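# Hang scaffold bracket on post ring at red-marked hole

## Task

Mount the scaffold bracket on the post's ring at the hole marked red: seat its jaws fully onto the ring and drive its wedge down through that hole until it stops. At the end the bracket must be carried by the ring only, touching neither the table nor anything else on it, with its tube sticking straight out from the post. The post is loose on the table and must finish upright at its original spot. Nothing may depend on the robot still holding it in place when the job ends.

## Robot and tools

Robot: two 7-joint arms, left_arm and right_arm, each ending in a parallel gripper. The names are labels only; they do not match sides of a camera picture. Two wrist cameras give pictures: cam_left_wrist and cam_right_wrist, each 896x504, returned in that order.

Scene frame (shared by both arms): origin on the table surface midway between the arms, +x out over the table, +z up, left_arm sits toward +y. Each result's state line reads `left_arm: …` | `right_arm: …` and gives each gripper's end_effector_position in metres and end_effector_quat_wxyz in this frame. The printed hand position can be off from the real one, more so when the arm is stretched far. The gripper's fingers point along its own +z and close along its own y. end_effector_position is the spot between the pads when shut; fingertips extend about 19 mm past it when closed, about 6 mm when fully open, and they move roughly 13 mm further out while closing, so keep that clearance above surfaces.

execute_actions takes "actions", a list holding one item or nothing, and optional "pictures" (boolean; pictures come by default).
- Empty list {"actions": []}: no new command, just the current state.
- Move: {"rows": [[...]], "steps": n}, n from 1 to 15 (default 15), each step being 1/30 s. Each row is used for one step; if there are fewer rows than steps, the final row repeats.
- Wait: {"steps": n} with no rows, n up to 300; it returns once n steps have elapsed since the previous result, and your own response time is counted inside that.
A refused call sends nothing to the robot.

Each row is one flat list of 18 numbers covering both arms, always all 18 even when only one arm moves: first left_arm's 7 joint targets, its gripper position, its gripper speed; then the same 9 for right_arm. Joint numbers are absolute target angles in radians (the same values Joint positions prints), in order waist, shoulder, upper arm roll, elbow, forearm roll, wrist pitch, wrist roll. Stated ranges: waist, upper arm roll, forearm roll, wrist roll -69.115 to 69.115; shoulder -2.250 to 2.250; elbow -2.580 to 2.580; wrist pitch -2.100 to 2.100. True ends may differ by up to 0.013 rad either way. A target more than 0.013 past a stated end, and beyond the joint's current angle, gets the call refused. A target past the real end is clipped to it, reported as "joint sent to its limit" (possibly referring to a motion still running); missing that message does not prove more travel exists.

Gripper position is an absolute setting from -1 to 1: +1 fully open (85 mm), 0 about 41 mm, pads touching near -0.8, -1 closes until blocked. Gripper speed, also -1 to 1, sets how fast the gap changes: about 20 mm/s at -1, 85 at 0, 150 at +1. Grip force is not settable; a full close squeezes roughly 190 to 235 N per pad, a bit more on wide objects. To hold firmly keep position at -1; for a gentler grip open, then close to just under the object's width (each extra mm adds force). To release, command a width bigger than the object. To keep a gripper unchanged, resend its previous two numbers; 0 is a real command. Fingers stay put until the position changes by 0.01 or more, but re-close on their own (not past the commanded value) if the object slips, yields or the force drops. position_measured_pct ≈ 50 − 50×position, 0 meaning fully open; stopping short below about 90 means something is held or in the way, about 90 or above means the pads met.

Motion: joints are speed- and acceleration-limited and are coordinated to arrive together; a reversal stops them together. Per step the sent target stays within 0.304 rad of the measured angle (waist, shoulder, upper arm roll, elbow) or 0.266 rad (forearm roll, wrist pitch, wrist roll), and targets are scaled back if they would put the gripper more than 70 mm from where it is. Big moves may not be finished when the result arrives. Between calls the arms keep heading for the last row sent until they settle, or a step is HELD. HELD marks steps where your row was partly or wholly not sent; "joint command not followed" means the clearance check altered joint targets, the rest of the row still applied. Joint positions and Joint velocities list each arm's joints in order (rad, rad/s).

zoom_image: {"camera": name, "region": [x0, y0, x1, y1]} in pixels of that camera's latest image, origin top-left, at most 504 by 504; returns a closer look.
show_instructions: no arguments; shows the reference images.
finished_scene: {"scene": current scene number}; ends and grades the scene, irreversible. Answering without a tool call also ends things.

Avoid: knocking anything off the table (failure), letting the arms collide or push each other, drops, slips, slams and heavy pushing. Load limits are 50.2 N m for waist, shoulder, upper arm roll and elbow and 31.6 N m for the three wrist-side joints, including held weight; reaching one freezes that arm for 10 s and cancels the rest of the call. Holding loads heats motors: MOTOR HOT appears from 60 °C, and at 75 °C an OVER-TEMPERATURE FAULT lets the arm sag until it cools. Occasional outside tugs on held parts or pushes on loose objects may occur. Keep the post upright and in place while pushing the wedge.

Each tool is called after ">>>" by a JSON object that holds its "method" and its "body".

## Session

>>> {"method": "show_instructions", "body": {}}

>>> {"method": "execute_actions", "body": {"actions": []}}

Reference images for this scene: manual page 1, manual page 2, manual page 3, manual page 4, manual page 5.

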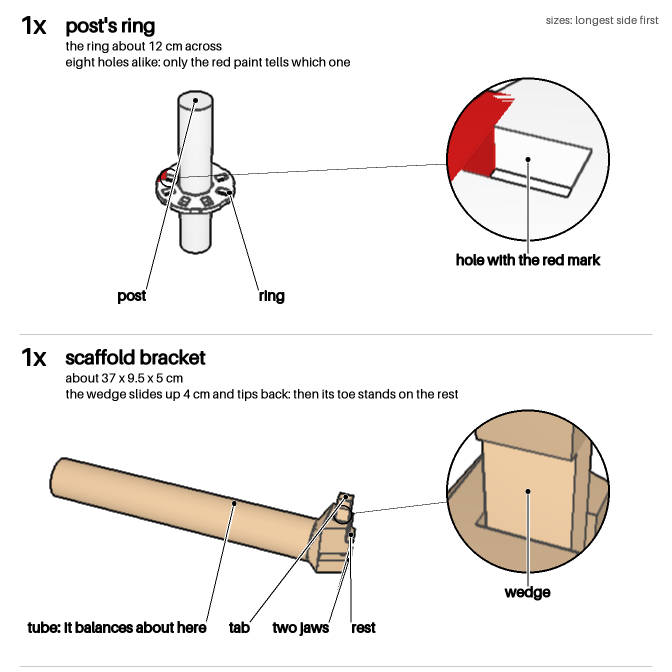

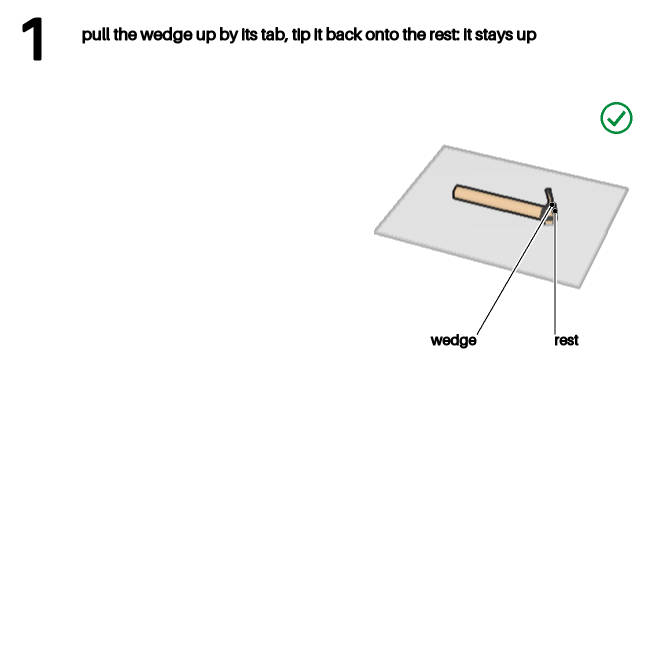

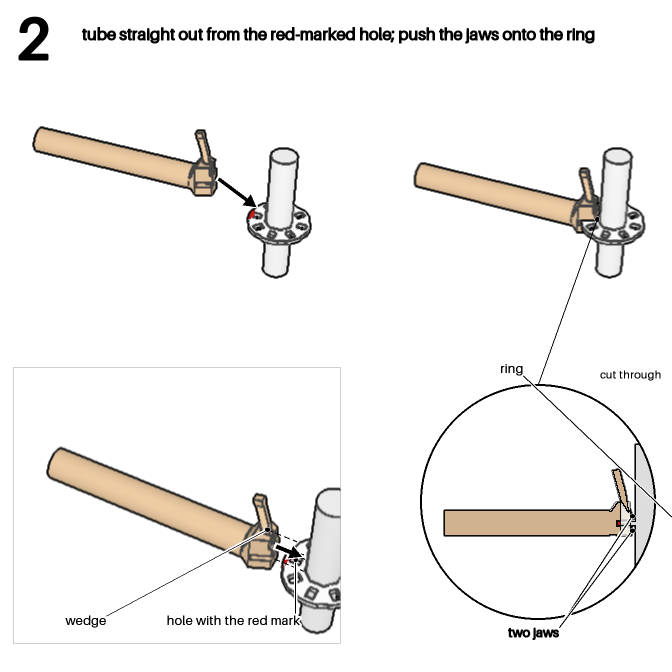

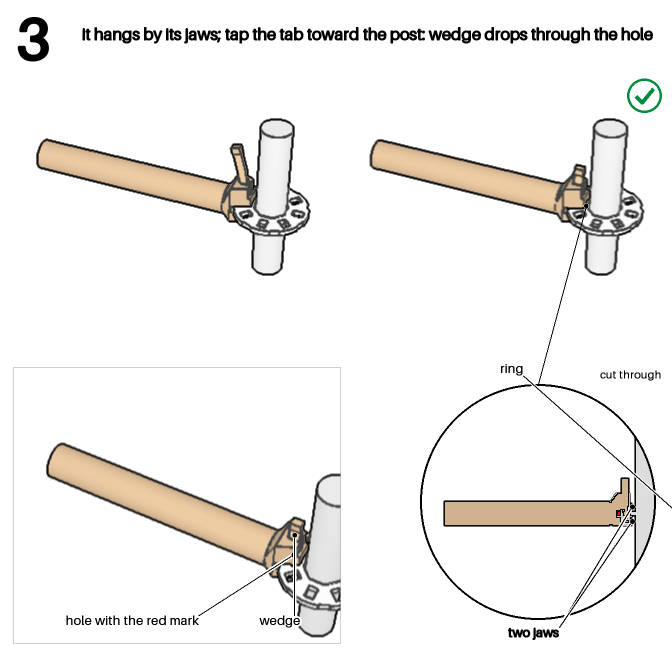

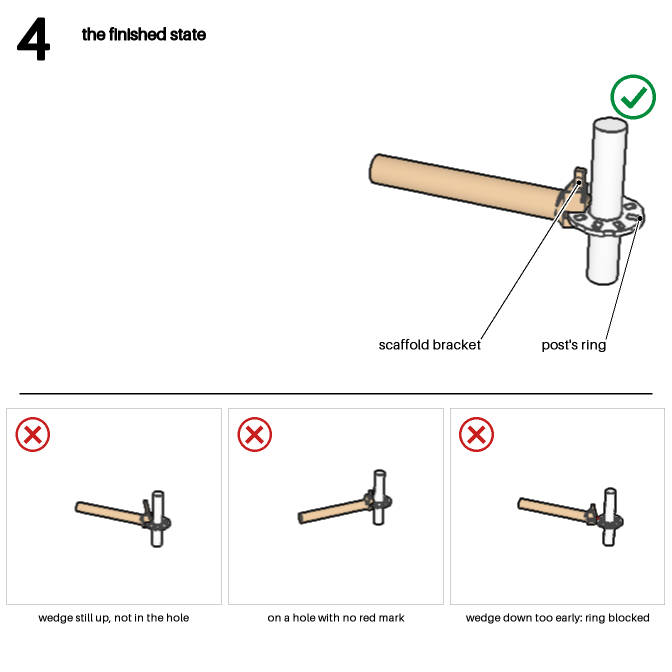

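Scene clock: 0.00 s of 7800.00 s.
left_arm: end_effector_position=(+0.6532, +0.3908, +0.3564) position_measured_pct=0.0 end_effector_quat_wxyz=(+0.171, +0.179, +0.716, +0.653) | right_arm: end_effector_position=(+0.1697, -0.8375, +0.1449) position_measured_pct=0.0 end_effector_quat_wxyz=(+0.608, -0.298, +0.702, +0.217)
Joint positions: left_arm=[ 0.697  0.787 -0.465  1.545 -1.466  1.063  2.298] | right_arm=[ 1.85   1.358 -0.74   1.081 -0.361  1.74   3.821]
Joint velocities: left_arm=[-0.     0.    -0.     0.001 -0.001 -0.001  0.   ] | right_arm=[ 0.002 -0.     0.     0.     0.     0.     0.001]

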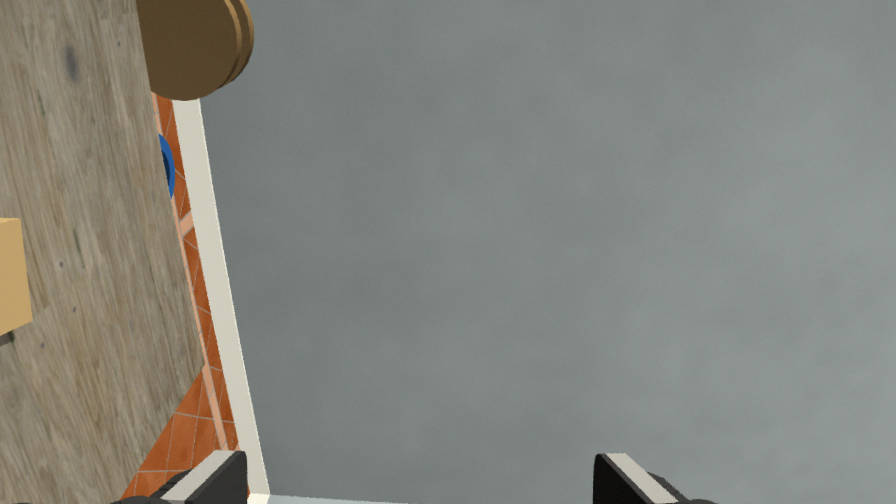

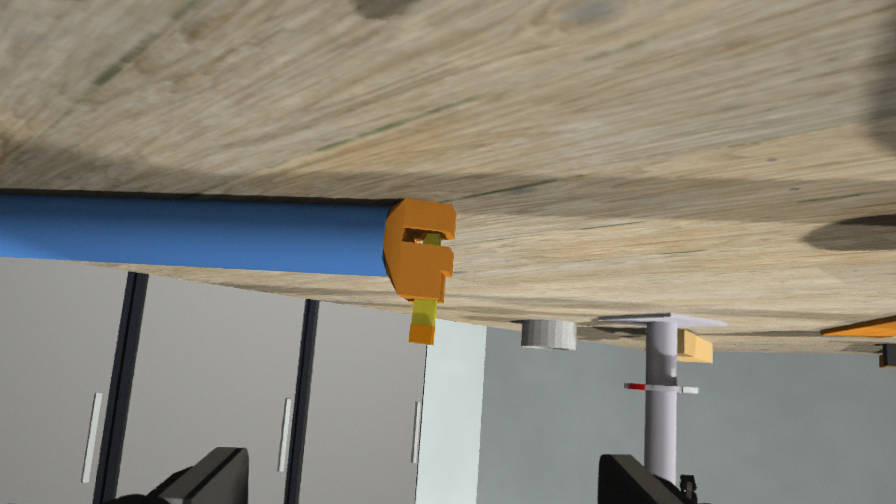

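>>> {"method": "execute_actions", "body": {"actions": [{"rows": [[0.4606,0.6385,0,0.6466,0,1.8565,3.4287,1,0,1.6,0.75,-0.5,1.08,-0.25,1.7,3.5,1,0]], "steps": 15}], "pictures": false}}

>>> {"method": "execute_actions", "body": {"actions": [{"rows": [[0.4606,0.6385,0,0.6466,0,1.8565,3.4287,1,0,0.4088,0.4651,0,1.0725,0,1.6040,2.98,1,0]], "steps": 15}], "pictures": false}}

>>> {"method": "execute_actions", "body": {"actions": [{"steps": 45}]}}

Scene clock: 21.47 s of 7800.00 s.
left_arm: end_effector_position=(+0.6222, +0.3565, +0.4230) position_measured_pct=0.0 end_effector_quat_wxyz=(+0.311, -0.296, +0.800, +0.419) | right_arm: end_effector_position=(+0.1774, -0.8586, +0.2136) position_measured_pct=0.0 end_effector_quat_wxyz=(+0.350, -0.301, +0.860, +0.216)
Joint positions: left_arm=[ 0.486  0.655 -0.068  1.086 -1.065  1.464  2.699] | right_arm=[ 1.631  0.943 -0.526  1.08  -0.262  1.704  3.541]
Joint velocities: left_arm=[-0.16  -0.109  0.547 -1.297  1.138  1.137  1.137] | right_arm=[-0.158 -0.936  0.151 -0.002  0.068 -0.025 -0.228]
Steps of this call (steps 1 to 90: nothing new was sent; then 17.97 s passed at rest; steps 91 to 105: all 15 steps of this action). Readings (joint positions | what the end effector reports):
91: left_arm=[0.696 0.787 -0.463 1.544 -1.466 1.064 2.299] | right_arm=[1.849 1.356 -0.739 1.081 -0.361 1.740 3.820] | left_arm position_measured_pct=0.0 | right_arm position_measured_pct=0.0
92: left_arm=[0.690 0.784 -0.458 1.539 -1.461 1.068 2.303] | right_arm=[1.844 1.350 -0.734 1.082 -0.358 1.740 3.816] | left_arm position_measured_pct=0.0 | right_arm position_measured_pct=0.0
94: left_arm=[0.666 0.770 -0.431 1.512 -1.438 1.091 2.326] | right_arm=[1.819 1.320 -0.713 1.082 -0.348 1.736 3.793] | left_arm position_measured_pct=0.0 | right_arm position_measured_pct=0.0
98: left_arm=[0.575 0.714 -0.311 1.389 -1.331 1.198 2.433] | right_arm=[1.724 1.196 -0.622 1.082 -0.307 1.720 3.687] | left_arm position_measured_pct=0.0 | right_arm position_measured_pct=0.0
105: the state above

Scene clock: 21.97 s of 7800.00 s.
left_arm: end_effector_position=(+0.5609, +0.2229, +0.4272) position_measured_pct=0.0 end_effector_quat_wxyz=(+0.190, -0.685, +0.693, +0.122) | right_arm: end_effector_position=(+0.1840, -0.8902, +0.3363) position_measured_pct=0.0 end_effector_quat_wxyz=(+0.032, -0.203, +0.978, +0.036)
Joint positions: left_arm=[ 0.461  0.637 -0.001  0.663 -0.472  1.842  3.288] | right_arm=[ 1.165  0.515 -0.101  1.072 -0.027  1.615  3.128]
Joint velocities: left_arm=[-0.005  0.006  0.01  -0.141  1.216  0.127  1.001] | right_arm=[-1.143 -0.34   0.748 -0.008  0.211 -0.082 -0.917]
Steps of this call (steps 1 to 15: all 15 steps of this action). Readings (joint positions | what the end effector reports):
1: left_arm=[0.481 0.651 -0.052 1.043 -1.027 1.502 2.737] | right_arm=[1.626 0.910 -0.521 1.080 -0.260 1.703 3.533] | left_arm position_measured_pct=0.0 | right_arm position_measured_pct=0.0
2: left_arm=[0.477 0.649 -0.040 0.999 -0.989 1.540 2.775] | right_arm=[1.617 0.875 -0.513 1.080 -0.255 1.701 3.524] | left_arm position_measured_pct=0.0 | right_arm position_measured_pct=0.0
4: left_arm=[0.471 0.645 -0.023 0.913 -0.913 1.616 2.851] | right_arm=[1.582 0.804 -0.484 1.079 -0.233 1.694 3.492] | left_arm position_measured_pct=0.0 | right_arm position_measured_pct=0.0
8: left_arm=[0.464 0.640 -0.008 0.760 -0.756 1.753 3.009] | right_arm=[1.450 0.668 -0.359 1.076 -0.137 1.657 3.376] | left_arm position_measured_pct=0.0 | right_arm position_measured_pct=0.0
15: the state above

Scene clock: 23.47 s of 7800.00 s.
left_arm: end_effector_position=(+0.5299, +0.0898, +0.4000) position_measured_pct=0.0 end_effector_quat_wxyz=(-0.000, -0.707, +0.707, +0.000) | right_arm: end_effector_position=(+0.4303, -0.6800, +0.3600) position_measured_pct=0.0 end_effector_quat_wxyz=(-0.000, -0.447, +0.895, +0.000)
Joint positions: left_arm=[0.461 0.639 0.    0.647 0.    1.856 3.429] | right_arm=[ 0.409  0.465 -0.     1.072 -0.     1.604  2.98 ]
Joint velocities: left_arm=[ 0.    -0.    -0.     0.     0.     0.001  0.   ] | right_arm=[-0.001  0.     0.     0.     0.    -0.    -0.001]
Steps of this call (steps 1 to 45: the robot went on to your last target). Readings (joint positions | what the end effector reports):
1: left_arm=[0.461 0.637 -0.001 0.659 -0.431 1.846 3.318] | right_arm=[1.128 0.505 -0.079 1.072 -0.021 1.612 3.100] | left_arm position_measured_pct=0.0 | right_arm position_measured_pct=0.0
2: left_arm=[0.461 0.638 -0.001 0.656 -0.390 1.848 3.344] | right_arm=[1.094 0.497 -0.062 1.072 -0.016 1.611 3.077] | left_arm position_measured_pct=0.0 | right_arm position_measured_pct=0.0
4: left_arm=[0.461 0.638 -0.000 0.652 -0.309 1.852 3.379] | right_arm=[1.031 0.488 -0.041 1.072 -0.011 1.608 3.044] | left_arm position_measured_pct=0.0 | right_arm position_measured_pct=0.0
8: left_arm=[0.461 0.638 -0.000 0.648 -0.146 1.855 3.414] | right_arm=[0.916 0.479 -0.024 1.072 -0.006 1.606 3.017] | left_arm position_measured_pct=0.0 | right_arm position_measured_pct=0.0
45: the state above
All arms were judged still, so your last target was given up. Only a new action makes them travel on or press farther. Fingers that are still opening or closing keep moving.

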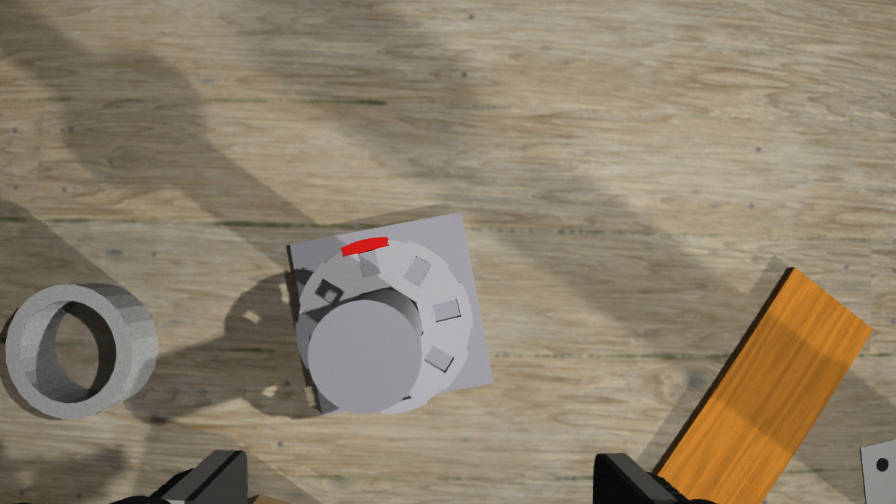

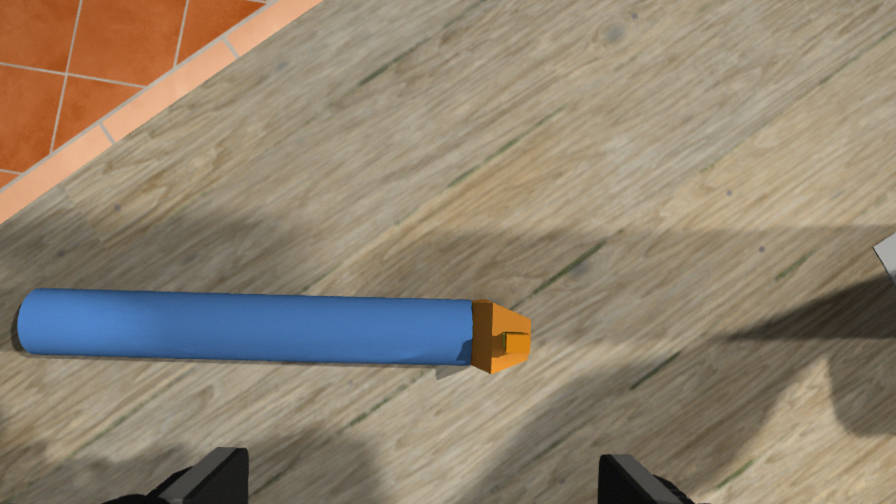

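>>> {"method": "execute_actions", "body": {"actions": [{"rows": [[0.4606,0.6385,0,0.6466,-2.0433,1.6857,4.9329,1,0,0.4007,0.4215,0,1.6739,0,1.0462,1.3945,0.2,0]], "steps": 15}], "pictures": false}}

>>> {"method": "execute_actions", "body": {"actions": [{"steps": 15}], "pictures": false}}

>>> {"method": "execute_actions", "body": {"actions": [{"rows": [[1.2590,0.6385,0,2.3168,-2.0433,1.6857,4.9329,1,0,0.4007,0.4215,0,1.6739,0,1.0462,1.3945,0.2,0]], "steps": 15}], "pictures": false}}

>>> {"method": "execute_actions", "body": {"actions": [{"steps": 30}]}}

Scene clock: 80.10 s of 7800.00 s.
left_arm: end_effector_position=(+0.6102, +0.2219, +0.4406) position_measured_pct=0.0 end_effector_quat_wxyz=(-0.256, +0.857, -0.446, +0.016) | right_arm: end_effector_position=(+0.4003, -0.6605, +0.2502) position_measured_pct=36.5 end_effector_quat_wxyz=(-0.003, -0.279, +0.960, +0.003)
Joint positions: left_arm=[ 0.461  0.639 -0.     0.647 -0.505  1.694  3.935] | right_arm=[ 0.402  0.427 -0.     1.489 -0.     1.235  2.611]
Joint velocities: left_arm=[-0.001 -0.    -0.001  0.    -1.216 -0.069  1.216] | right_arm=[-0.006 -0.029  0.     1.077  0.    -1.044 -1.117]
Steps of this call (steps 1 to 90: nothing new was sent; then 53.13 s passed at rest; steps 91 to 105: all 15 steps of this action). Readings (joint positions | what the end effector reports):
91: left_arm=[0.461 0.638 0.000 0.647 -0.001 1.856 3.430] | right_arm=[0.409 0.465 0.000 1.074 0.000 1.603 2.979] | left_arm position_measured_pct=0.0 | right_arm position_measured_pct=0.0
92: left_arm=[0.461 0.638 0.000 0.647 -0.010 1.850 3.440] | right_arm=[0.409 0.463 0.000 1.079 0.000 1.599 2.975] | left_arm position_measured_pct=0.0 | right_arm position_measured_pct=0.8
94: left_arm=[0.462 0.638 0.001 0.647 -0.060 1.817 3.490] | right_arm=[0.408 0.458 0.000 1.106 0.000 1.575 2.952] | left_arm position_measured_pct=0.0 | right_arm position_measured_pct=4.8
98: left_arm=[0.461 0.639 0.000 0.647 -0.220 1.740 3.650] | right_arm=[0.405 0.441 0.000 1.228 0.000 1.469 2.846] | left_arm position_measured_pct=0.0 | right_arm position_measured_pct=16.3
105: the state above

Scene clock: 80.60 s of 7800.00 s.
left_arm: end_effector_position=(+0.6127, +0.3552, +0.5700) position_measured_pct=0.0 end_effector_quat_wxyz=(-0.513, +0.848, -0.088, +0.103) | right_arm: end_effector_position=(+0.3806, -0.6498, +0.2006) position_measured_pct=40.1 end_effector_quat_wxyz=(-0.000, +0.021, +1.000, +0.000)
Joint positions: left_arm=[ 0.46   0.639 -0.     0.647 -1.114  1.686  4.544] | right_arm=[0.401 0.422 0.    1.671 0.    1.049 2.003]
Joint velocities: left_arm=[-0.    -0.001 -0.     0.    -1.217 -0.002  1.217] | right_arm=[ 0.001 -0.003 -0.     0.028  0.    -0.029 -1.219]
Steps of this call (steps 1 to 15: the robot went on to your last target). Readings (joint positions | what the end effector reports):
1: left_arm=[0.461 0.639 -0.000 0.647 -0.545 1.692 3.975] | right_arm=[0.402 0.426 -0.000 1.524 -0.000 1.201 2.572] | left_arm position_measured_pct=0.0 | right_arm position_measured_pct=38.1
2: left_arm=[0.461 0.639 -0.000 0.647 -0.586 1.691 4.016] | right_arm=[0.401 0.426 -0.000 1.554 -0.000 1.170 2.531] | left_arm position_measured_pct=0.0 | right_arm position_measured_pct=39.3
4: left_arm=[0.461 0.639 -0.000 0.647 -0.667 1.689 4.097] | right_arm=[0.401 0.425 -0.000 1.601 -0.000 1.121 2.450] | left_arm position_measured_pct=0.0 | right_arm position_measured_pct=39.7
8: left_arm=[0.460 0.639 -0.000 0.647 -0.830 1.687 4.260] | right_arm=[0.401 0.424 -0.000 1.650 -0.000 1.071 2.288] | left_arm position_measured_pct=0.0 | right_arm position_measured_pct=40.1
15: the state above

Scene clock: 81.10 s of 7800.00 s.
left_arm: end_effector_position=(+0.6047, +0.2132, +0.5917) position_measured_pct=0.0 end_effector_quat_wxyz=(-0.647, +0.726, -0.133, +0.193) | right_arm: end_effector_position=(+0.3802, -0.6496, +0.2000) position_measured_pct=40.1 end_effector_quat_wxyz=(-0.000, +0.309, +0.951, +0.000)
Joint positions: left_arm=[ 0.76   0.638 -0.     0.942 -1.479  1.685  4.841] | right_arm=[ 0.401  0.422 -0.     1.674 -0.     1.046  1.418]
Joint velocities: left_arm=[ 0.707  0.005  0.002  0.708 -0.622  0.     0.256] | right_arm=[-0.    -0.    -0.    -0.001 -0.     0.    -0.585]
Steps of this call (steps 1 to 15: all 15 steps of this action). Readings (joint positions | what the end effector reports):
1: left_arm=[0.461 0.639 -0.000 0.647 -1.155 1.686 4.585] | right_arm=[0.401 0.422 0.000 1.672 0.000 1.049 1.962] | left_arm position_measured_pct=0.0 | right_arm position_measured_pct=40.1
2: left_arm=[0.466 0.638 -0.001 0.651 -1.195 1.686 4.624] | right_arm=[0.401 0.422 0.000 1.672 0.000 1.048 1.922] | left_arm position_measured_pct=0.0 | right_arm position_measured_pct=40.1
4: left_arm=[0.492 0.636 -0.003 0.674 -1.251 1.686 4.678] | right_arm=[0.401 0.422 0.000 1.673 0.000 1.047 1.840] | left_arm position_measured_pct=0.0 | right_arm position_measured_pct=40.1
8: left_arm=[0.591 0.637 -0.001 0.772 -1.330 1.686 4.753] | right_arm=[0.401 0.422 0.000 1.674 0.000 1.046 1.678] | left_arm position_measured_pct=0.0 | right_arm position_measured_pct=40.1
15: the state above

Scene clock: 82.10 s of 7800.00 s.
left_arm: end_effector_position=(+0.4852, -0.0749, +0.4926) position_measured_pct=0.0 end_effector_quat_wxyz=(+0.780, -0.293, +0.482, -0.269) | right_arm: end_effector_position=(+0.3802, -0.6496, +0.2000) position_measured_pct=40.1 end_effector_quat_wxyz=(-0.000, +0.320, +0.948, +0.000)
Joint positions: left_arm=[ 1.243  0.639  0.001  1.815 -2.022  1.685  4.931] | right_arm=[0.401 0.422 0.    1.674 0.    1.046 1.394]
Joint velocities: left_arm=[ 0.097  0.002 -0.001  1.156 -0.147 -0.     0.013] | right_arm=[-0.001  0.    -0.    -0.    -0.    -0.001  0.001]
Steps of this call (steps 1 to 30: the robot went on to your last target). Readings (joint positions | what the end effector reports):
1: left_arm=[0.784 0.638 -0.000 0.965 -1.500 1.685 4.849] | right_arm=[0.401 0.422 -0.000 1.674 -0.000 1.046 1.403] | left_arm position_measured_pct=0.0 | right_arm position_measured_pct=40.1
2: left_arm=[0.807 0.638 -0.000 0.989 -1.521 1.685 4.857] | right_arm=[0.401 0.422 -0.000 1.674 -0.000 1.046 1.397] | left_arm position_measured_pct=0.0 | right_arm position_measured_pct=40.1
4: left_arm=[0.853 0.639 -0.000 1.035 -1.561 1.685 4.869] | right_arm=[0.401 0.422 -0.000 1.674 -0.000 1.046 1.395] | left_arm position_measured_pct=0.0 | right_arm position_measured_pct=40.1
8: left_arm=[0.944 0.639 -0.000 1.125 -1.641 1.685 4.888] | right_arm=[0.401 0.422 0.000 1.674 0.000 1.046 1.395] | left_arm position_measured_pct=0.0 | right_arm position_measured_pct=40.1
30: the state above

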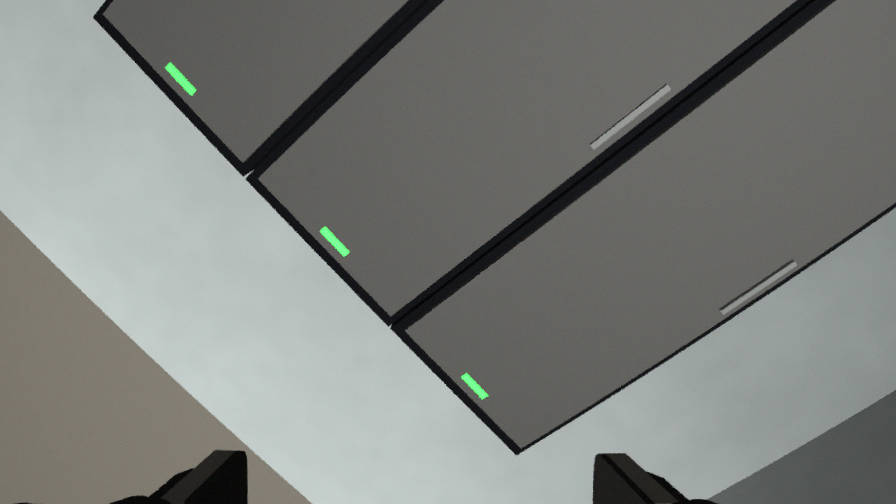

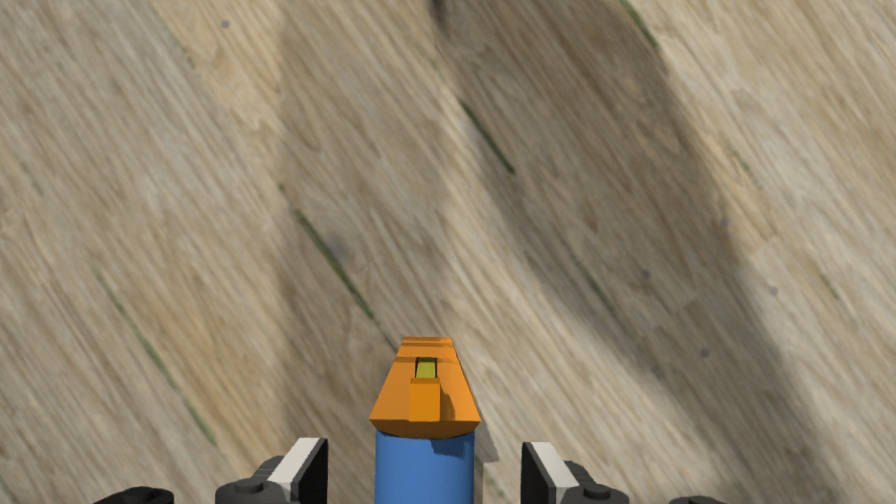

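>>> {"method": "execute_actions", "body": {"actions": [{"rows": [[1.2590,1.0730,0,2.3168,-2.0433,1.6857,4.9329,1,0,0.4007,0.5365,0,1.7882,0,0.8169,1.3945,-0.1,0]], "steps": 15}], "pictures": false}}

>>> {"method": "execute_actions", "body": {"actions": [{"steps": 15}]}}

Scene clock: 89.73 s of 7800.00 s.
left_arm: end_effector_position=(+0.4368, -0.0066, +0.2210) position_measured_pct=0.0 end_effector_quat_wxyz=(+0.721, -0.028, +0.691, -0.029) | right_arm: end_effector_position=(+0.3804, -0.6497, +0.1206) position_measured_pct=54.8 end_effector_quat_wxyz=(+0.001, +0.320, +0.948, -0.000)
Joint positions: left_arm=[ 1.259  0.983  0.     2.316 -2.044  1.686  4.933] | right_arm=[ 0.401  0.535 -0.     1.788  0.     0.817  1.395]
Joint velocities: left_arm=[-0.     0.76   0.003  0.002  0.001 -0.01  -0.001] | right_arm=[ 0.001  0.012  0.     0.004  0.001 -0.003  0.001]
Steps of this call (steps 1 to 45: the robot went on to your last target; steps 46 to 110: nothing new was sent; then 3.47 s passed at rest; steps 111 to 125: all 15 steps of this action). Readings (joint positions | what the end effector reports):
111: left_arm=[1.259 0.640 -0.000 2.317 -2.043 1.686 4.933] | right_arm=[0.401 0.423 0.000 1.675 -0.000 1.045 1.395] | left_arm position_measured_pct=0.0 | right_arm position_measured_pct=40.1
112: left_arm=[1.259 0.647 -0.000 2.317 -2.043 1.687 4.933] | right_arm=[0.401 0.428 0.000 1.679 -0.000 1.035 1.395] | left_arm position_measured_pct=0.0 | right_arm position_measured_pct=40.5
114: left_arm=[1.259 0.677 -0.000 2.316 -2.043 1.687 4.933] | right_arm=[0.401 0.456 0.000 1.705 0.000 0.984 1.395] | left_arm position_measured_pct=0.0 | right_arm position_measured_pct=44.8
118: left_arm=[1.259 0.787 -0.000 2.316 -2.043 1.686 4.933] | right_arm=[0.401 0.522 -0.000 1.773 -0.000 0.847 1.394] | left_arm position_measured_pct=0.0 | right_arm position_measured_pct=53.6
125: the state above

Scene clock: 90.23 s of 7800.00 s.
left_arm: end_effector_position=(+0.4333, +0.0003, +0.1814) position_measured_pct=0.0 end_effector_quat_wxyz=(+0.707, -0.000, +0.707, -0.000) | right_arm: end_effector_position=(+0.3802, -0.6496, +0.1200) position_measured_pct=54.8 end_effector_quat_wxyz=(+0.000, +0.320, +0.948, -0.000)
Joint positions: left_arm=[ 1.259  1.072  0.     2.317 -2.043  1.686  4.933] | right_arm=[0.401 0.536 0.    1.788 0.    0.817 1.394]
Joint velocities: left_arm=[ 0.     0.005 -0.    -0.     0.     0.001 -0.001] | right_arm=[-0.001  0.    -0.    -0.     0.    -0.001 -0.001]
Steps of this call (steps 1 to 15: the robot went on to your last target). Readings (joint positions | what the end effector reports):
1: left_arm=[1.259 1.006 0.000 2.317 -2.043 1.685 4.933] | right_arm=[0.401 0.536 -0.000 1.788 0.000 0.817 1.395] | left_arm position_measured_pct=0.0 | right_arm position_measured_pct=54.8
2: left_arm=[1.259 1.026 0.000 2.317 -2.043 1.685 4.933] | right_arm=[0.401 0.536 -0.000 1.788 0.000 0.817 1.394] | left_arm position_measured_pct=0.0 | right_arm position_measured_pct=54.8
4: left_arm=[1.259 1.054 0.000 2.317 -2.043 1.685 4.933] | right_arm=[0.401 0.536 -0.000 1.788 0.000 0.817 1.394] | left_arm position_measured_pct=0.0 | right_arm position_measured_pct=54.8
8: left_arm=[1.259 1.067 0.000 2.317 -2.043 1.686 4.933] | right_arm=[0.401 0.536 -0.000 1.788 0.000 0.817 1.394] | left_arm position_measured_pct=0.0 | right_arm position_measured_pct=54.8
15: the state above

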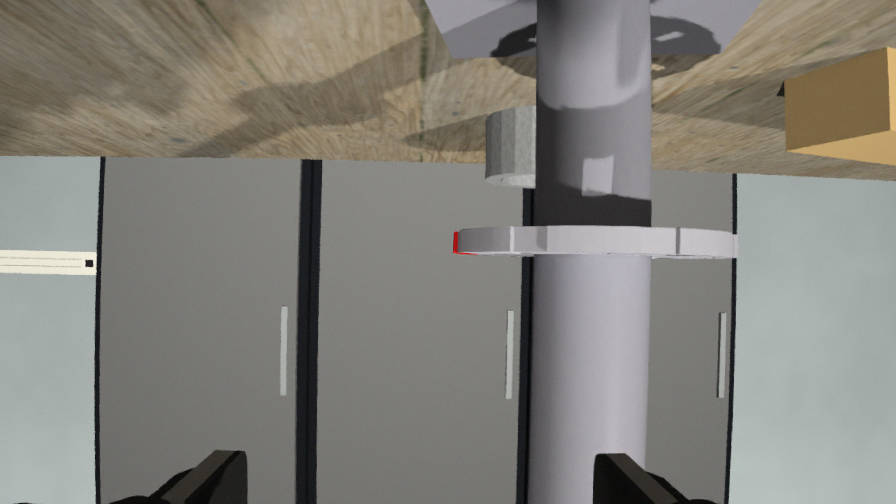

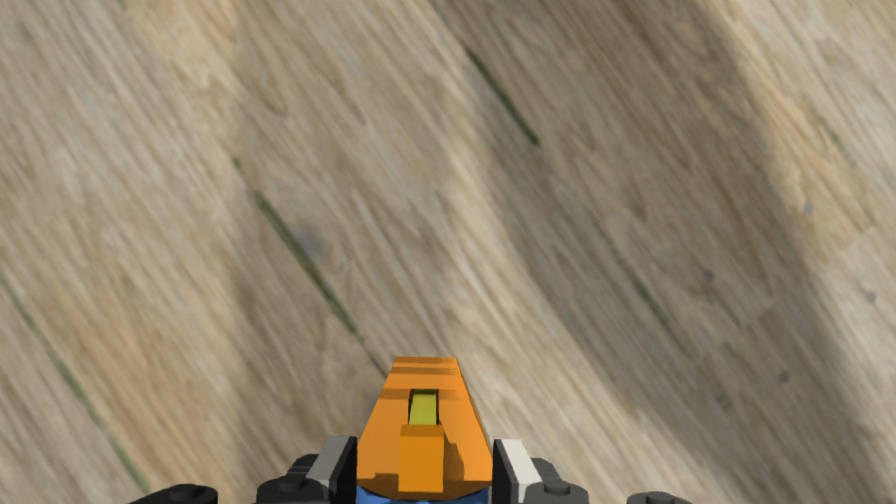

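>>> {"method": "execute_actions", "body": {"actions": [{"rows": [[1.2590,1.0730,0,2.3168,-2.0433,1.6857,4.9329,1,0,0.4007,0.5834,0,1.8161,0,0.7421,1.3945,-0.1,0],[1.2590,1.0730,0,2.3168,-2.0433,1.6857,4.9329,1,0,0.4007,0.5834,0,1.8161,0,0.7421,1.3945,-0.1,0],[1.2590,1.0730,0,2.3168,-2.0433,1.6857,4.9329,1,0,0.4007,0.5834,0,1.8161,0,0.7421,1.3945,-0.1,0],[1.2590,1.0730,0,2.3168,-2.0433,1.6857,4.9329,1,0,0.4007,0.5834,0,1.8161,0,0.7421,1.3945,-0.1,0],[1.2590,1.0730,0,2.3168,-2.0433,1.6857,4.9329,1,0,0.4007,0.5834,0,1.8161,0,0.7421,1.3945,-0.1,0],[1.2590,1.0730,0,2.3168,-2.0433,1.6857,4.9329,1,0,0.4007,0.5834,0,1.8161,0,0.7421,1.3945,-0.1,0],[1.2590,1.0730,0,2.3168,-2.0433,1.6857,4.9329,1,0,0.4007,0.5834,0,1.8161,0,0.7421,1.3945,-0.1,0],[1.2590,1.0730,0,2.3168,-2.0433,1.6857,4.9329,1,0,0.4007,0.5834,0,1.8161,0,0.7421,1.3945,-0.1,0],[1.2590,1.0730,0,2.3168,-2.0433,1.6857,4.9329,1,0,0.4007,0.5834,0,1.8161,0,0.7421,1.3945,-0.1,0],[1.2590,1.0730,0,2.3168,-2.0433,1.6857,4.9329,1,0,0.4007,0.5834,0,1.8161,0,0.7421,1.3945,-0.65,-0.3]], "steps": 15}], "pictures": false}}

>>> {"method": "execute_actions", "body": {"actions": [{"steps": 14}]}}

Scene clock: 96.93 s of 7800.00 s.
left_arm: end_effector_position=(+0.4332, +0.0003, +0.1811) position_measured_pct=0.0 end_effector_quat_wxyz=(+0.707, +0.000, +0.707, -0.000) | right_arm: end_effector_position=(+0.3802, -0.6496, +0.0931) position_measured_pct=62.7 end_effector_quat_wxyz=(+0.000, +0.320, +0.948, -0.000)
Joint positions: left_arm=[ 1.259  1.073 -0.     2.317 -2.043  1.686  4.933] | right_arm=[ 0.401  0.583 -0.     1.816  0.     0.742  1.394]
Joint velocities: left_arm=[ 0.     0.001  0.    -0.     0.001  0.001  0.   ] | right_arm=[-0.     0.003  0.     0.001 -0.    -0.001  0.   ]
Steps of this call (steps 1 to 15: the robot went on to your last target; steps 16 to 90: nothing new was sent; then 3.20 s passed at rest; steps 91 to 105: all 15 steps of this action). Readings (joint positions | what the end effector reports):
91: left_arm=[1.259 1.073 -0.000 2.317 -2.043 1.686 4.933] | right_arm=[0.401 0.538 0.000 1.789 -0.000 0.816 1.395] | left_arm position_measured_pct=0.0 | right_arm position_measured_pct=54.8
92: left_arm=[1.259 1.073 -0.000 2.317 -2.043 1.686 4.933] | right_arm=[0.401 0.544 0.000 1.791 -0.000 0.808 1.395] | left_arm position_measured_pct=0.0 | right_arm position_measured_pct=54.8
94: left_arm=[1.259 1.073 -0.000 2.317 -2.043 1.686 4.933] | right_arm=[0.401 0.566 0.000 1.804 0.000 0.773 1.394] | left_arm position_measured_pct=0.0 | right_arm position_measured_pct=54.8
98: left_arm=[1.259 1.073 -0.000 2.317 -2.043 1.686 4.933] | right_arm=[0.401 0.581 -0.000 1.815 -0.000 0.744 1.394] | left_arm position_measured_pct=0.0 | right_arm position_measured_pct=54.8
105: the state above

Scene clock: 97.40 s of 7800.00 s.
left_arm: end_effector_position=(+0.4332, +0.0003, +0.1811) position_measured_pct=0.0 end_effector_quat_wxyz=(+0.707, +0.000, +0.707, -0.000) | right_arm: end_effector_position=(+0.3800, -0.6499, +0.0931) position_measured_pct=79.4 end_effector_quat_wxyz=(-0.000, +0.320, +0.947, -0.000)
Joint positions: left_arm=[ 1.259  1.073 -0.     2.317 -2.043  1.686  4.933] | right_arm=[0.401 0.583 0.    1.816 0.    0.742 1.395]
Joint velocities: left_arm=[-0. -0. -0.  0.  0.  0.  0.] | right_arm=[-0.001 -0.    -0.     0.001  0.     0.    -0.002]
Steps of this call (steps 1 to 14: the robot went on to your last target). Readings (joint positions | what the end effector reports):
1: left_arm=[1.259 1.073 -0.000 2.317 -2.043 1.686 4.933] | right_arm=[0.401 0.583 -0.000 1.816 -0.000 0.742 1.394] | left_arm position_measured_pct=0.0 | right_arm position_measured_pct=65.1
2: left_arm=[1.259 1.073 -0.000 2.317 -2.043 1.686 4.933] | right_arm=[0.401 0.583 -0.000 1.816 0.000 0.742 1.395] | left_arm position_measured_pct=0.0 | right_arm position_measured_pct=67.5
4: left_arm=[1.259 1.073 -0.000 2.317 -2.043 1.686 4.933] | right_arm=[0.401 0.583 0.000 1.816 0.000 0.742 1.395] | left_arm position_measured_pct=0.0 | right_arm position_measured_pct=71.8
8: left_arm=[1.259 1.073 -0.000 2.317 -2.043 1.686 4.933] | right_arm=[0.401 0.583 0.000 1.816 0.000 0.742 1.395] | left_arm position_measured_pct=0.0 | right_arm position_measured_pct=79.4
14: the state above

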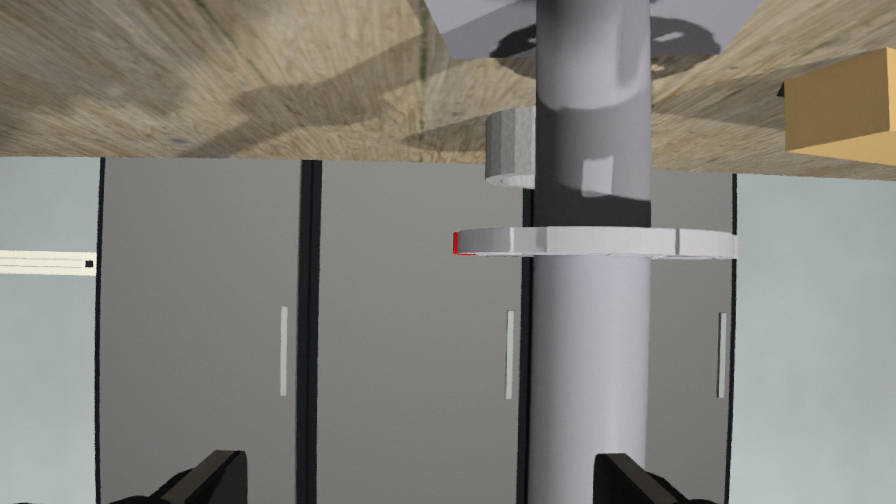

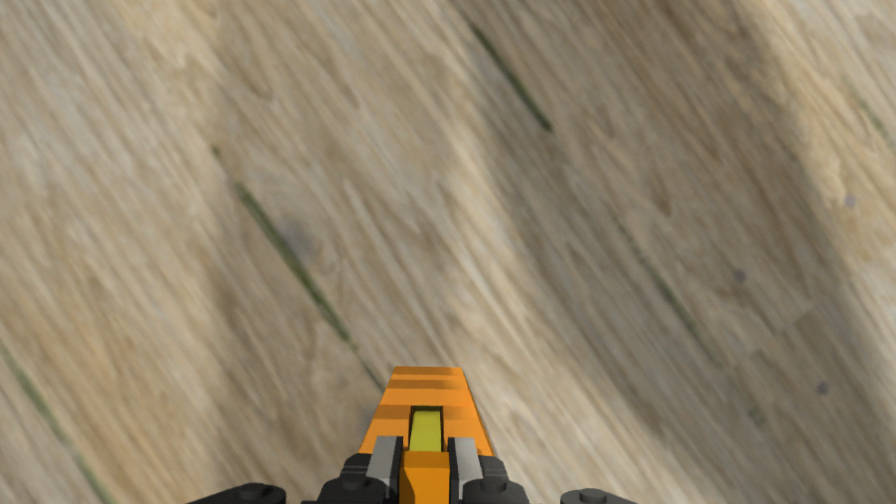

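>>> {"method": "execute_actions", "body": {"actions": [{"rows": [[1.2590,1.0730,0,2.3168,-2.0433,1.6857,4.9329,1,0,0.4007,0.5600,0,1.8025,0,0.7791,1.3945,-0.65,-0.3],[1.2590,1.0730,0,2.3168,-2.0433,1.6857,4.9329,1,0,0.4007,0.5600,0,1.8025,0,0.7791,1.3945,-0.65,-0.3],[1.2590,1.0730,0,2.3168,-2.0433,1.6857,4.9329,1,0,0.4007,0.5600,0,1.8025,0,0.7791,1.3945,-0.65,-0.3],[1.2590,1.0730,0,2.3168,-2.0433,1.6857,4.9329,1,0,0.4007,0.5365,0,1.7882,0,0.8169,1.3945,-0.65,-0.3],[1.2590,1.0730,0,2.3168,-2.0433,1.6857,4.9329,1,0,0.4007,0.5365,0,1.7882,0,0.8169,1.3945,-0.65,-0.3],[1.2590,1.0730,0,2.3168,-2.0433,1.6857,4.9329,1,0,0.4007,0.5365,0,1.7882,0,0.8169,1.3945,-0.65,-0.3],[1.2590,1.0730,0,2.3168,-2.0433,1.6857,4.9329,1,0,0.4007,0.5153,0,1.7728,0,0.8535,1.3945,-0.65,-0.3]], "steps": 15}]}}

Scene clock: 103.60 s of 7800.00 s.
left_arm: end_effector_position=(+0.4332, +0.0003, +0.1811) position_measured_pct=0.0 end_effector_quat_wxyz=(+0.707, +0.000, +0.707, -0.000) | right_arm: end_effector_position=(+0.3798, -0.6498, +0.1320) position_measured_pct=79.4 end_effector_quat_wxyz=(-0.001, +0.320, +0.947, -0.000)
Joint positions: left_arm=[ 1.259  1.073 -0.     2.317 -2.043  1.686  4.933] | right_arm=[0.401 0.517 0.    1.773 0.    0.853 1.395]
Joint velocities: left_arm=[-0.     0.001 -0.     0.     0.    -0.001  0.   ] | right_arm=[ 0.    -0.014  0.    -0.006  0.     0.013  0.   ]
Steps of this call (steps 1 to 15: the robot went on to your last target; steps 16 to 90: nothing new was sent; then 2.70 s passed at rest; steps 91 to 105: all 15 steps of this action). Readings (joint positions | what the end effector reports):
91: left_arm=[1.259 1.073 -0.000 2.317 -2.043 1.686 4.933] | right_arm=[0.401 0.582 0.000 1.816 0.000 0.744 1.395] | left_arm position_measured_pct=0.0 | right_arm position_measured_pct=79.4
92: left_arm=[1.259 1.073 -0.000 2.317 -2.043 1.686 4.933] | right_arm=[0.401 0.576 0.000 1.813 0.000 0.751 1.395] | left_arm position_measured_pct=0.0 | right_arm position_measured_pct=79.4
94: left_arm=[1.259 1.073 -0.000 2.317 -2.043 1.686 4.933] | right_arm=[0.401 0.564 0.000 1.806 0.000 0.771 1.395] | left_arm position_measured_pct=0.0 | right_arm position_measured_pct=79.4
98: left_arm=[1.259 1.073 -0.000 2.317 -2.043 1.686 4.933] | right_arm=[0.401 0.536 0.000 1.788 0.000 0.819 1.395] | left_arm position_measured_pct=0.0 | right_arm position_measured_pct=79.4
105: the state above

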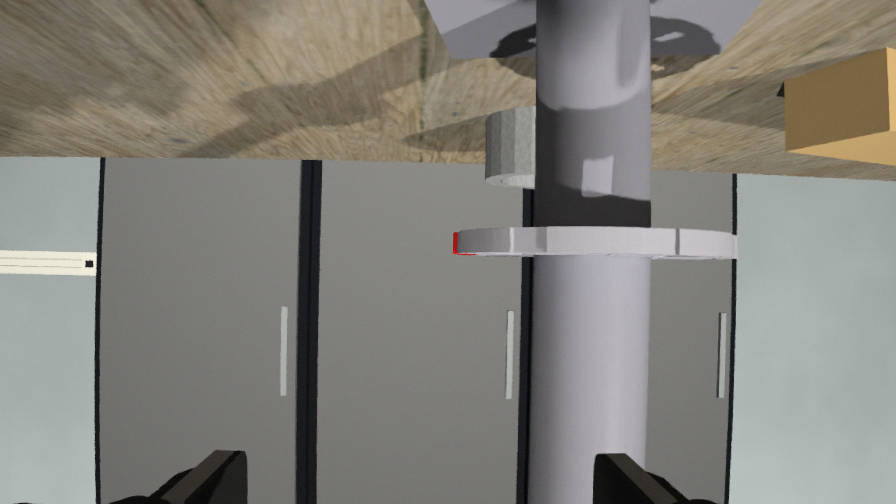

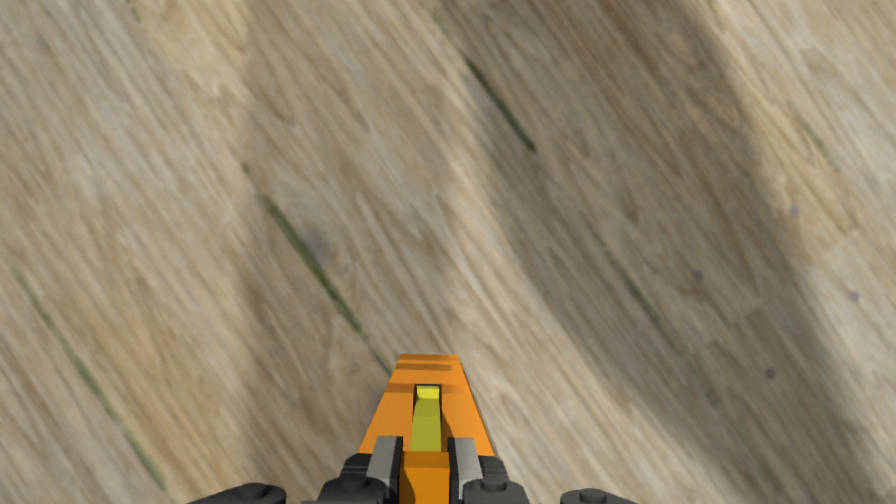

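>>> {"method": "execute_actions", "body": {"actions": [{"rows": [[1.2590,1.0730,0,2.3168,-2.0433,1.6857,4.9329,1,0,0.4007,0.5120,0,1.7704,0,0.8592,1.3945,-0.65,-0.3],[1.2590,1.0730,0,2.3168,-2.0433,1.6857,4.9329,1,0,0.4007,0.5120,0,1.7704,0,0.8592,1.3945,-0.65,-0.3],[1.2590,1.0730,0,2.3168,-2.0433,1.6857,4.9329,1,0,0.4007,0.5120,0,1.7704,0,0.8592,1.3945,-0.65,-0.3],[1.2590,1.0730,0,2.3168,-2.0433,1.6857,4.9329,1,0,0.4090,0.5570,0,1.6890,-0.0113,0.9576,1.4094,-0.65,-0.3],[1.2590,1.0730,0,2.3168,-2.0433,1.6857,4.9329,1,0,0.4090,0.5570,0,1.6890,-0.0113,0.9576,1.4094,-0.65,-0.3],[1.2590,1.0730,0,2.3168,-2.0433,1.6857,4.9329,1,0,0.4090,0.5570,0,1.6890,-0.0113,0.9576,1.4094,-0.65,-0.3],[1.2590,1.0730,0,2.3168,-2.0433,1.6857,4.9329,1,0,0.4090,0.5570,0,1.6890,-0.0113,0.9576,1.4094,-0.65,-0.3],[1.2590,1.0730,0,2.3168,-2.0433,1.6857,4.9329,1,0,0.4173,0.6037,0,1.6055,-0.0226,1.0560,1.4243,-0.65,-0.3]], "steps": 15}], "pictures": false}}

>>> {"method": "execute_actions", "body": {"actions": [{"steps": 8}]}}

Scene clock: 121.83 s of 7800.00 s.
left_arm: end_effector_position=(+0.4332, +0.0003, +0.1811) position_measured_pct=0.0 end_effector_quat_wxyz=(+0.707, +0.000, +0.707, -0.000) | right_arm: end_effector_position=(+0.3873, -0.6549, +0.1352) position_measured_pct=79.4 end_effector_quat_wxyz=(-0.056, +0.319, +0.946, +0.019)
Joint positions: left_arm=[ 1.259  1.073 -0.     2.317 -2.043  1.686  4.933] | right_arm=[ 0.416  0.6    0.     1.611 -0.022  1.048  1.424]
Joint velocities: left_arm=[ 0.     0.001  0.     0.    -0.001  0.001  0.002] | right_arm=[ 0.006 -0.016  0.001 -0.133 -0.019  0.156  0.017]
Steps of this call (steps 1 to 15: the robot went on to your last target; steps 16 to 90: nothing new was sent; then 14.73 s passed at rest; steps 91 to 105: all 15 steps of this action). Readings (joint positions | what the end effector reports):
91: left_arm=[1.259 1.073 -0.000 2.317 -2.043 1.686 4.933] | right_arm=[0.401 0.515 0.000 1.773 0.000 0.854 1.395] | left_arm position_measured_pct=0.0 | right_arm position_measured_pct=79.4
92: left_arm=[1.259 1.073 -0.000 2.317 -2.043 1.686 4.933] | right_arm=[0.401 0.515 0.000 1.772 0.000 0.856 1.395] | left_arm position_measured_pct=0.0 | right_arm position_measured_pct=79.4
94: left_arm=[1.259 1.073 -0.000 2.317 -2.043 1.686 4.933] | right_arm=[0.401 0.516 0.000 1.771 0.000 0.858 1.395] | left_arm position_measured_pct=0.0 | right_arm position_measured_pct=79.4
98: left_arm=[1.259 1.073 -0.000 2.317 -2.043 1.686 4.933] | right_arm=[0.407 0.545 -0.000 1.719 -0.007 0.920 1.404] | left_arm position_measured_pct=0.0 | right_arm position_measured_pct=79.4
105: the state above

Scene clock: 122.10 s of 7800.00 s.
left_arm: end_effector_position=(+0.4332, +0.0003, +0.1811) position_measured_pct=0.0 end_effector_quat_wxyz=(+0.707, +0.000, +0.707, -0.000) | right_arm: end_effector_position=(+0.3886, -0.6557, +0.1362) position_measured_pct=79.4 end_effector_quat_wxyz=(-0.056, +0.319, +0.946, +0.019)
Joint positions: left_arm=[ 1.259  1.073 -0.     2.317 -2.043  1.686  4.933] | right_arm=[ 0.417  0.601  0.     1.604 -0.022  1.053  1.424]
Joint velocities: left_arm=[ 0.001  0.001 -0.    -0.    -0.     0.     0.001] | right_arm=[ 0.001  0.005 -0.    -0.002 -0.     0.     0.001]
Steps of this call (steps 1 to 8: the robot went on to your last target). Readings (joint positions | what the end effector reports):
1: left_arm=[1.259 1.073 -0.000 2.317 -2.043 1.686 4.933] | right_arm=[0.417 0.600 0.000 1.608 -0.022 1.051 1.424] | left_arm position_measured_pct=0.0 | right_arm position_measured_pct=79.4
2: left_arm=[1.259 1.073 -0.000 2.317 -2.043 1.686 4.933] | right_arm=[0.417 0.600 0.000 1.606 -0.022 1.052 1.424] | left_arm position_measured_pct=0.0 | right_arm position_measured_pct=79.4
4: left_arm=[1.259 1.073 -0.000 2.317 -2.043 1.686 4.933] | right_arm=[0.417 0.600 0.000 1.604 -0.022 1.053 1.424] | left_arm position_measured_pct=0.0 | right_arm position_measured_pct=79.4
8: the state above

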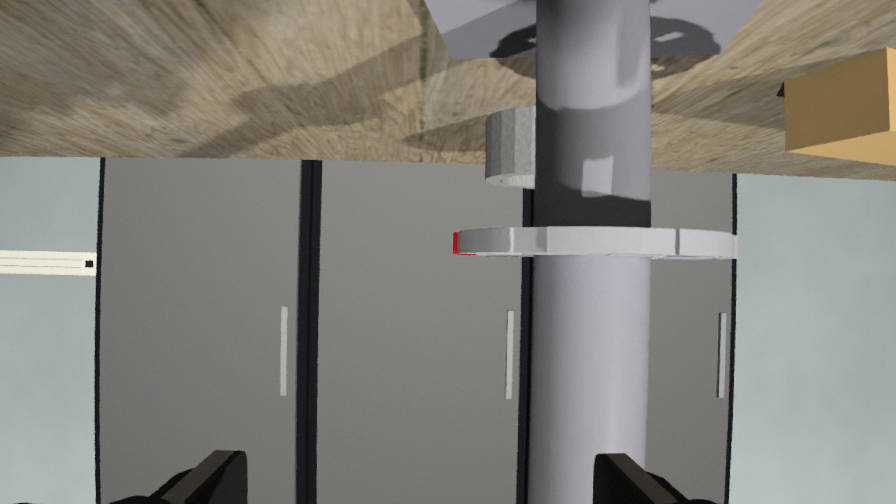

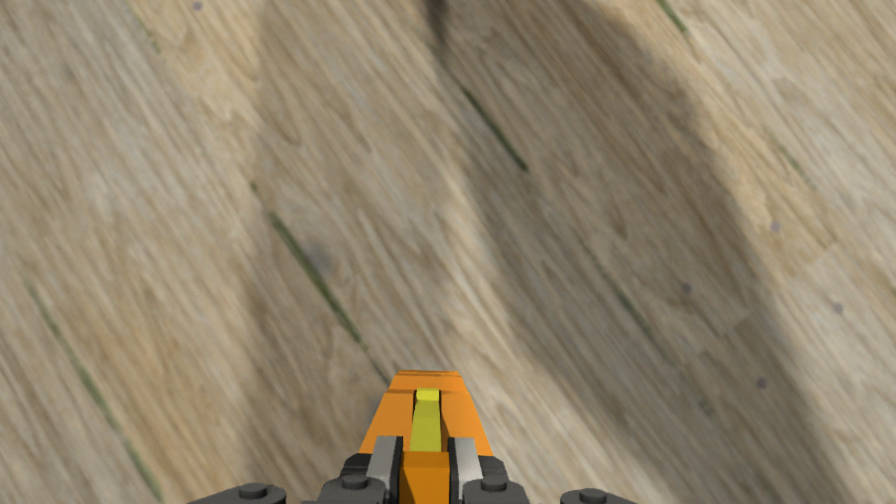

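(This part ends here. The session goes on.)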